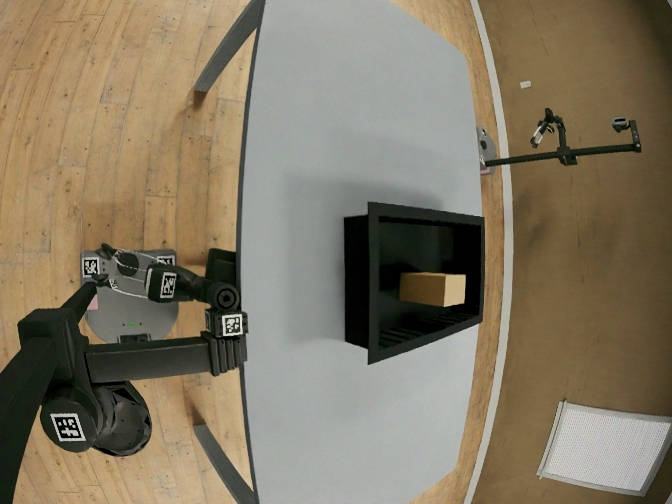

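Call:
execute_actions(
  actions=[
    {"r1":{"joints":{"lift_m":0.35}}},
  ],
  cameras=[],
)

Call:
execute_actions(
  actions=[
    {"r1":{"base":{"rotate_rad":0.6}}},
  ],
  cameras=[],
)

Scene clock: 91.77 s.
r1.base_odometry: x=+1.121 y=+1.144 heading=+1.760 (m, m, rad; r1's odometry frame)
r1.turned_by_wheels: +0.000 (rad since the last result)
r1.turned_by_imu: +0.000 (rad since the last result)
r1.base_tilt: forward=+0.8 right=-0.5 (deg)
r1.lidar_m: 4.40 2.51 1.90 1.83 1.91 2.68 0.72 0.71 0.88 0.86 0.89 0.74
r1.head_depth_mm: 2739 2445 817 687 594 523 1139 / 2746 2537 793 610 592 521 1136 / 2799 2481 761 678 590 520 1161 / 2751 2486 665 673 588 518 1164 / 2747 2427 797 674 587 517 1125 / 2762 2414 721 589 585 515 1121 / 2680 2239 797 669 583 515 1122
r1.base_status: not commanded
r1.joint_positions: lift_m=+0.350 arm_m=+0.000 wrist_yaw_rad=+2.920 wrist_pitch_rad=-0.535 wrist_roll_rad=-0.004 gripper_m=+0.037 head_pan_rad=-1.565 head_tilt_rad=-0.891
r1.joint_status: all done
r1.motor_effort: left_wheel=-1(11) right_wheel=+1(9) lift_m=+14(13) arm_m=+2(2) wrist_yaw_rad=-1(1) wrist_pitch_rad=+5(6) wrist_roll_rad=+1(0) gripper_m=+0(1) head_pan_rad=+0(0) head_tilt_rad=-5(5) (%)
r1.hand_pose: x=+0.0244 y=+0.0582 z=+0.3376 quat_wxyz=(+0.261, +0.697, +0.111, +0.659) (m; r1's base frame)
r1.wrist_depth_mm: - - - - - - - / - - - - - - - / 921 - 908 928 936 925 952 / 736 - 729 738 747 760 752 / 611 594 638 610 610 615 625 / 522 520 - 528 543 531 530 / 459 - - 459 458 463 463
r2.base_odometry: x=+0.000 y=+0.000 heading=+0.000 (m, m, rad; r2's odometry frame)
r2.turned_by_wheels: +0.000 (rad since the last result)
r2.turned_by_imu: -0.001 (rad since the last result)
r2.base_tilt: forward=+0.6 right=-0.4 (deg)
r2.lidar_m: 4.01 1.32 1.48 3.46 1.60 0.86 0.72 0.72 0.80 1.32 3.48 3.93
r2.head_depth_mm: 2053 2715 - - - 3524 2363 / 2063 2975 - - - 3509 2358 / 2063 3142 - - - 3451 2324 / 2116 3231 - - - 3489 2313 / 2139 3269 - - - 3414 2293 / 2162 3284 3978 3957 - 3309 2275 / 2147 3424 3760 3872 3871 3340 2251
r2.base_status: not commanded
r2.joint_positions: lift_m=+0.598 arm_m=+0.001 wrist_yaw_rad=+3.025 wrist_pitch_rad=-0.504 wrist_roll_rad=+0.016 gripper_m=+0.037 head_pan_rad=-0.002 head_tilt_rad=-0.005
r2.joint_status: not commanded
r2.motor_effort: left_wheel=+1(1) right_wheel=-1(1) lift_m=+21(21) arm_m=+1(0) wrist_yaw_rad=+0(1) wrist_pitch_rad=+5(5) wrist_roll_rad=+0(1) gripper_m=-1(0) head_pan_rad=+0(0) head_tilt_rad=+2(2) (%)
r2.hand_pose: x=+0.0036 y=+0.0655 z=+0.5922 quat_wxyz=(+0.217, +0.699, +0.134, +0.668) (m; r2's base frame)
r2.wrist_depth_mm: - - - - - - - / - - - - - - - / - - - - - - - / - - - - - - - / 984 995 - 952 998 946 888 / 876 877 - 870 - 809 794 / 751 760 751 743 743 726 702
pictures: none
No camera images: the call's "cameras" was empty. Leave "cameras" out to get every camera's image.

Scene clock: 93.70 s.
r1.base_odometry: x=+1.121 y=+1.144 heading=+2.360 (m, m, rad; r1's odometry frame)
r1.turned_by_wheels: +0.600 (rad since the last result)
r1.turned_by_imu: +0.606 (rad since the last result)
r1.base_tilt: forward=+0.8 right=-0.6 (deg)
r1.lidar_m: 2.35 1.86 1.84 1.97 2.92 0.71 0.73 0.87 0.86 0.92 0.74 4.41
r1.head_depth_mm: 2728 2430 753 682 568 520 466 / 2882 1004 811 605 583 520 483 / 2948 998 809 682 591 519 1151 / 3128 987 802 678 589 528 1183 / 3152 987 804 678 589 1216 1149 / 3128 978 799 672 584 1278 1137 / 3105 975 795 674 618 1281 1134
r1.base_status: done
r1.joint_positions: lift_m=+0.350 arm_m=+0.000 wrist_yaw_rad=+2.920 wrist_pitch_rad=-0.535 wrist_roll_rad=-0.004 gripper_m=+0.037 head_pan_rad=-1.565 head_tilt_rad=-0.891
r1.joint_status: not commanded
r1.motor_effort: left_wheel=-5(9) right_wheel=+3(7) lift_m=+14(14) arm_m=+1(1) wrist_yaw_rad=-1(1) wrist_pitch_rad=+5(5) wrist_roll_rad=+1(1) gripper_m=-1(0) head_pan_rad=-2(1) head_tilt_rad=-5(6) (%)
r1.hand_pose: x=+0.0244 y=+0.0582 z=+0.3376 quat_wxyz=(+0.261, +0.697, +0.111, +0.659) (m; r1's base frame)
r1.wrist_depth_mm: - - - - - - - / - - - - - - - / 916 - 923 901 913 918 930 / 727 - 730 752 734 738 749 / 607 590 630 622 621 621 621 / 527 526 - 539 540 529 532 / 461 - - 460 463 464 468
r2.base_odometry: x=+0.000 y=+0.000 heading=+0.000 (m, m, rad; r2's odometry frame)
r2.turned_by_wheels: +0.000 (rad since the last result)
r2.turned_by_imu: +0.000 (rad since the last result)
r2.base_tilt: forward=+0.5 right=-0.3 (deg)
r2.lidar_m: 4.02 1.32 1.48 3.46 1.60 0.86 0.72 0.72 0.81 1.32 3.49 3.90
r2.head_depth_mm: 2060 2742 - - - 3563 2366 / 2083 2952 - - - 3476 2348 / 2063 3173 - - - 3475 2327 / 2100 3274 - - - 3333 2329 / 2131 3261 - - - 3360 2302 / 2122 3339 3951 3970 3934 3357 2283 / 2149 3330 3882 3867 3885 3285 2261
r2.base_status: not commanded
r2.joint_positions: lift_m=+0.598 arm_m=+0.001 wrist_yaw_rad=+3.025 wrist_pitch_rad=-0.504 wrist_roll_rad=+0.016 gripper_m=+0.037 head_pan_rad=-0.002 head_tilt_rad=-0.005
r2.joint_status: not commanded
r2.motor_effort: left_wheel=+1(1) right_wheel=-1(1) lift_m=+21(21) arm_m=+0(0) wrist_yaw_rad=+0(0) wrist_pitch_rad=+5(4) wrist_roll_rad=+1(1) gripper_m=+0(1) head_pan_rad=+0(1) head_tilt_rad=+2(2) (%)
r2.hand_pose: x=+0.0036 y=+0.0655 z=+0.5922 quat_wxyz=(+0.217, +0.699, +0.134, +0.668) (m; r2's base frame)
r2.wrist_depth_mm: - - - - - - - / - - - - - - - / - - - - - - - / - - - - - - - / - 993 - 982 968 922 922 / 883 861 - 850 - 826 807 / 760 762 734 748 745 705 719
pictures: none
No camera images: the call's "cameras" was empty. Leave "cameras" out to get every camera's image.

Call:
execute_actions(
  actions=[
    {"r1":{"base":{"translate_m":0.2}}},
  ],
  cameras=[],
)

Call:
execute_actions(
  actions=[
    {"r1":{"base":{"rotate_rad":-0.6}}},
  ],
  cameras=[],
)

Call:
execute_actions(
  actions=[
    {"r1":{"base":{"translate_m":-0.3}}},
  ],
  cameras=["r1_nav_camera"],
)

Scene clock: 101.63 s.
r1.base_odometry: x=+0.979 y=+1.285 heading=+2.360 (m, m, rad; r1's odometry frame)
r1.turned_by_wheels: +0.000 (rad since the last result)
r1.turned_by_imu: -0.001 (rad since the last result)
r1.base_tilt: forward=+0.7 right=-0.6 (deg)
r1.lidar_m: 2.20 1.74 1.72 1.84 2.74 0.91 0.91 0.99 0.97 1.04 0.63 4.25
r1.head_depth_mm: 2853 1001 815 685 592 552 1153 / 2982 995 813 681 591 1271 1151 / 3106 992 807 684 601 1291 1177 / 3196 986 802 680 626 1281 1178 / 3193 1014 803 678 1422 1285 1155 / 3168 2448 795 690 1427 1279 1136 / 3198 2444 798 832 1391 1276 1144
r1.base_status: done
r1.joint_positions: lift_m=+0.350 arm_m=+0.000 wrist_yaw_rad=+2.920 wrist_pitch_rad=-0.535 wrist_roll_rad=-0.004 gripper_m=+0.037 head_pan_rad=-1.565 head_tilt_rad=-0.891
r1.joint_status: not commanded
r1.motor_effort: left_wheel=-4(6) right_wheel=+4(7) lift_m=+14(14) arm_m=+0(1) wrist_yaw_rad=-1(0) wrist_pitch_rad=+6(5) wrist_roll_rad=+0(1) gripper_m=-1(1) head_pan_rad=-1(2) head_tilt_rad=-5(6) (%)
r1.hand_pose: x=+0.0244 y=+0.0582 z=+0.3376 quat_wxyz=(+0.261, +0.697, +0.111, +0.659) (m; r1's base frame)
r1.wrist_depth_mm: - - - - - - - / - - - - - - - / 898 - 914 909 920 924 938 / 725 - 733 728 731 739 748 / 608 606 632 610 622 615 621 / 520 532 - 537 543 530 538 / 458 - - 464 452 463 461
r2.base_odometry: x=+0.000 y=+0.000 heading=+0.000 (m, m, rad; r2's odometry frame)
r2.turned_by_wheels: +0.000 (rad since the last result)
r2.turned_by_imu: -0.001 (rad since the last result)
r2.base_tilt: forward=+0.6 right=-0.3 (deg)
r2.lidar_m: 4.00 1.31 1.48 3.45 1.60 0.86 0.72 0.72 0.81 1.32 3.48 3.91
r2.head_depth_mm: 2090 2701 - - - 3465 2379 / 2085 2929 - - - 3471 2327 / 2074 3166 - - - 3445 2328 / 2102 3237 - - - 3432 2301 / 2118 3330 - - - 3362 2299 / 2149 3286 - 3960 - 3351 2266 / 2162 3328 3815 3906 3937 3264 2272
r2.base_status: not commanded
r2.joint_positions: lift_m=+0.598 arm_m=+0.001 wrist_yaw_rad=+3.025 wrist_pitch_rad=-0.504 wrist_roll_rad=+0.016 gripper_m=+0.037 head_pan_rad=-0.002 head_tilt_rad=-0.005
r2.joint_status: not commanded
r2.motor_effort: left_wheel=+1(1) right_wheel=-1(1) lift_m=+21(21) arm_m=+0(0) wrist_yaw_rad=+1(0) wrist_pitch_rad=+5(5) wrist_roll_rad=+1(0) gripper_m=-1(1) head_pan_rad=+1(0) head_tilt_rad=+2(2) (%)
r2.hand_pose: x=+0.0036 y=+0.0655 z=+0.5922 quat_wxyz=(+0.217, +0.699, +0.134, +0.668) (m; r2's base frame)
r2.wrist_depth_mm: - - - - - - - / - - - - - - - / - - - - - - - / - - - - - - - / - 985 - 996 977 944 938 / 867 872 - 834 - 823 789 / 773 767 721 735 711 728 702
pictures: none
No camera images: the call's "cameras" was empty. Leave "cameras" out to get every camera's image.

Scene clock: 103.57 s.
r1.base_odometry: x=+0.979 y=+1.285 heading=+1.760 (m, m, rad; r1's odometry frame)
r1.turned_by_wheels: -0.600 (rad since the last result)
r1.turned_by_imu: -0.607 (rad since the last result)
r1.base_tilt: forward=+0.7 right=-0.5 (deg)
r1.lidar_m: 4.23 2.35 1.78 1.72 1.79 2.51 2.40 0.90 1.00 0.97 1.02 0.63
r1.head_depth_mm: 2910 882 775 672 594 1289 1151 / 2845 883 767 668 592 1289 1150 / 2875 901 804 667 590 1292 1178 / 2849 931 762 683 588 1282 1180 / 2844 985 800 678 586 1282 1157 / 2804 978 800 673 586 1277 1138 / 2736 969 799 670 582 1268 1133
r1.base_status: done
r1.joint_positions: lift_m=+0.350 arm_m=+0.000 wrist_yaw_rad=+2.920 wrist_pitch_rad=-0.535 wrist_roll_rad=-0.004 gripper_m=+0.037 head_pan_rad=-1.565 head_tilt_rad=-0.891
r1.joint_status: not commanded
r1.motor_effort: left_wheel=+3(8) right_wheel=-3(7) lift_m=+14(14) arm_m=+1(1) wrist_yaw_rad=-1(0) wrist_pitch_rad=+5(5) wrist_roll_rad=+0(1) gripper_m=+0(1) head_pan_rad=-2(3) head_tilt_rad=-5(5) (%)
r1.hand_pose: x=+0.0244 y=+0.0582 z=+0.3376 quat_wxyz=(+0.261, +0.697, +0.111, +0.659) (m; r1's base frame)
r1.wrist_depth_mm: - - - - - - - / - - - - - - - / 919 - 914 916 934 944 916 / 746 - 731 742 728 735 742 / 618 591 636 618 616 611 623 / 519 527 - 522 549 531 530 / 460 - - 462 457 464 463
r2.base_odometry: x=+0.000 y=+0.000 heading=+0.000 (m, m, rad; r2's odometry frame)
r2.turned_by_wheels: +0.000 (rad since the last result)
r2.turned_by_imu: +0.000 (rad since the last result)
r2.base_tilt: forward=+0.5 right=-0.3 (deg)
r2.lidar_m: 4.01 1.32 1.48 3.47 1.60 0.86 0.72 0.72 0.81 1.32 3.49 3.90
r2.head_depth_mm: 2052 2720 - - - 3600 2365 / 2057 2911 - - - 3491 2367 / 2098 3140 - - - 3458 2328 / 2113 3271 - - - 3363 2301 / 2118 3302 - - - 3378 2280 / 2145 3374 3945 3924 - 3313 2254 / 2162 3376 3870 3951 3871 3312 2273
r2.base_status: not commanded
r2.joint_positions: lift_m=+0.598 arm_m=+0.001 wrist_yaw_rad=+3.025 wrist_pitch_rad=-0.504 wrist_roll_rad=+0.016 gripper_m=+0.037 head_pan_rad=-0.002 head_tilt_rad=-0.005
r2.joint_status: not commanded
r2.motor_effort: left_wheel=+1(0) right_wheel=-1(0) lift_m=+21(21) arm_m=+0(0) wrist_yaw_rad=+1(1) wrist_pitch_rad=+5(5) wrist_roll_rad=+0(1) gripper_m=+0(1) head_pan_rad=+0(0) head_tilt_rad=+2(2) (%)
r2.hand_pose: x=+0.0036 y=+0.0655 z=+0.5922 quat_wxyz=(+0.217, +0.699, +0.134, +0.668) (m; r2's base frame)
r2.wrist_depth_mm: - - - - - - - / - - - - - - - / - - - - - - - / - - - - - - - / 1000 995 - 971 944 921 950 / 875 846 - 822 - 815 810 / 767 761 719 731 744 732 732
pictures: none
No camera images: the call's "cameras" was empty. Leave "cameras" out to get every camera's image.

Scene clock: 107.80 s.
r1.base_odometry: x=+1.036 y=+0.991 heading=+1.760 (m, m, rad; r1's odometry frame)
r1.turned_by_wheels: +0.000 (rad since the last result)
r1.turned_by_imu: -0.001 (rad since the last result)
r1.base_tilt: forward=+0.8 right=-0.6 (deg)
r1.lidar_m: 4.54 2.37 1.78 1.73 1.81 2.52 2.13 0.63 0.99 0.96 1.01 0.90
r1.head_depth_mm: 2829 1006 814 688 592 1300 1150 / 2879 996 813 688 594 1294 1155 / 2829 992 813 682 590 1285 1175 / 2831 958 767 679 588 1291 1183 / 2836 896 777 658 587 1271 1152 / 2797 872 757 654 585 1282 1137 / 2836 878 775 653 584 1272 1141
r1.base_status: done
r1.joint_positions: lift_m=+0.350 arm_m=+0.000 wrist_yaw_rad=+2.920 wrist_pitch_rad=-0.535 wrist_roll_rad=-0.004 gripper_m=+0.037 head_pan_rad=-1.565 head_tilt_rad=-0.891
r1.joint_status: not commanded
r1.motor_effort: left_wheel=+3(5) right_wheel=-3(6) lift_m=+14(14) arm_m=+2(1) wrist_yaw_rad=-1(0) wrist_pitch_rad=+5(6) wrist_roll_rad=+0(0) gripper_m=+0(0) head_pan_rad=-2(1) head_tilt_rad=-6(5) (%)
r1.hand_pose: x=+0.0244 y=+0.0582 z=+0.3376 quat_wxyz=(+0.261, +0.697, +0.111, +0.659) (m; r1's base frame)
r1.wrist_depth_mm: - - - - - - - / - - - - - - - / 915 - 905 931 913 926 926 / 735 - 733 736 744 734 735 / 613 588 631 613 616 626 619 / 518 525 - 533 546 527 534 / 454 - - 459 456 473 462
r2.base_odometry: x=+0.000 y=+0.000 heading=+0.000 (m, m, rad; r2's odometry frame)
r2.turned_by_wheels: +0.000 (rad since the last result)
r2.turned_by_imu: +0.000 (rad since the last result)
r2.base_tilt: forward=+0.6 right=-0.1 (deg)
r2.lidar_m: 4.01 1.32 1.48 3.45 1.61 0.86 0.72 0.72 0.81 1.33 3.49 3.92
r2.head_depth_mm: 2042 2721 - - - 3558 2406 / 2037 2960 - - - 3469 2349 / 2115 3241 - - - 3432 2322 / 2098 3208 - - - 3391 2302 / 2127 3234 - - - 3405 2295 / 2123 3314 3979 3916 - 3309 2273 / 2170 3358 3866 3858 3890 3286 2266
r2.base_status: not commanded
r2.joint_positions: lift_m=+0.598 arm_m=+0.001 wrist_yaw_rad=+3.025 wrist_pitch_rad=-0.504 wrist_roll_rad=+0.016 gripper_m=+0.037 head_pan_rad=-0.002 head_tilt_rad=-0.005
r2.joint_status: not commanded
r2.motor_effort: left_wheel=+1(1) right_wheel=+0(0) lift_m=+21(21) arm_m=+0(0) wrist_yaw_rad=+1(1) wrist_pitch_rad=+5(4) wrist_roll_rad=+0(1) gripper_m=+0(1) head_pan_rad=+0(0) head_tilt_rad=+2(2) (%)
r2.hand_pose: x=+0.0036 y=+0.0655 z=+0.5922 quat_wxyz=(+0.217, +0.699, +0.134, +0.668) (m; r2's base frame)
r2.wrist_depth_mm: - - - - - - - / - - - - - - - / - - - - - - - / - - - - - - - / 987 978 - - 992 953 938 / 850 866 - 838 - 825 799 / 737 733 732 745 720 733 718
pictures: r1_nav_camera (sideways: a quarter turn counterclockwise sets it upright)
Images, in order (width x height): r1_nav_camera 672x504.

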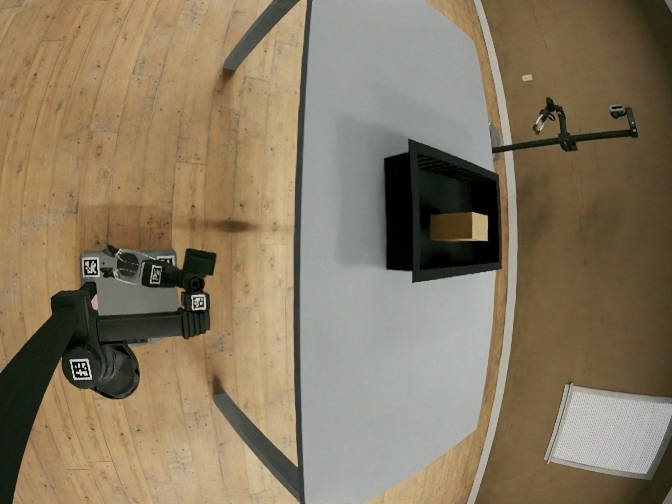

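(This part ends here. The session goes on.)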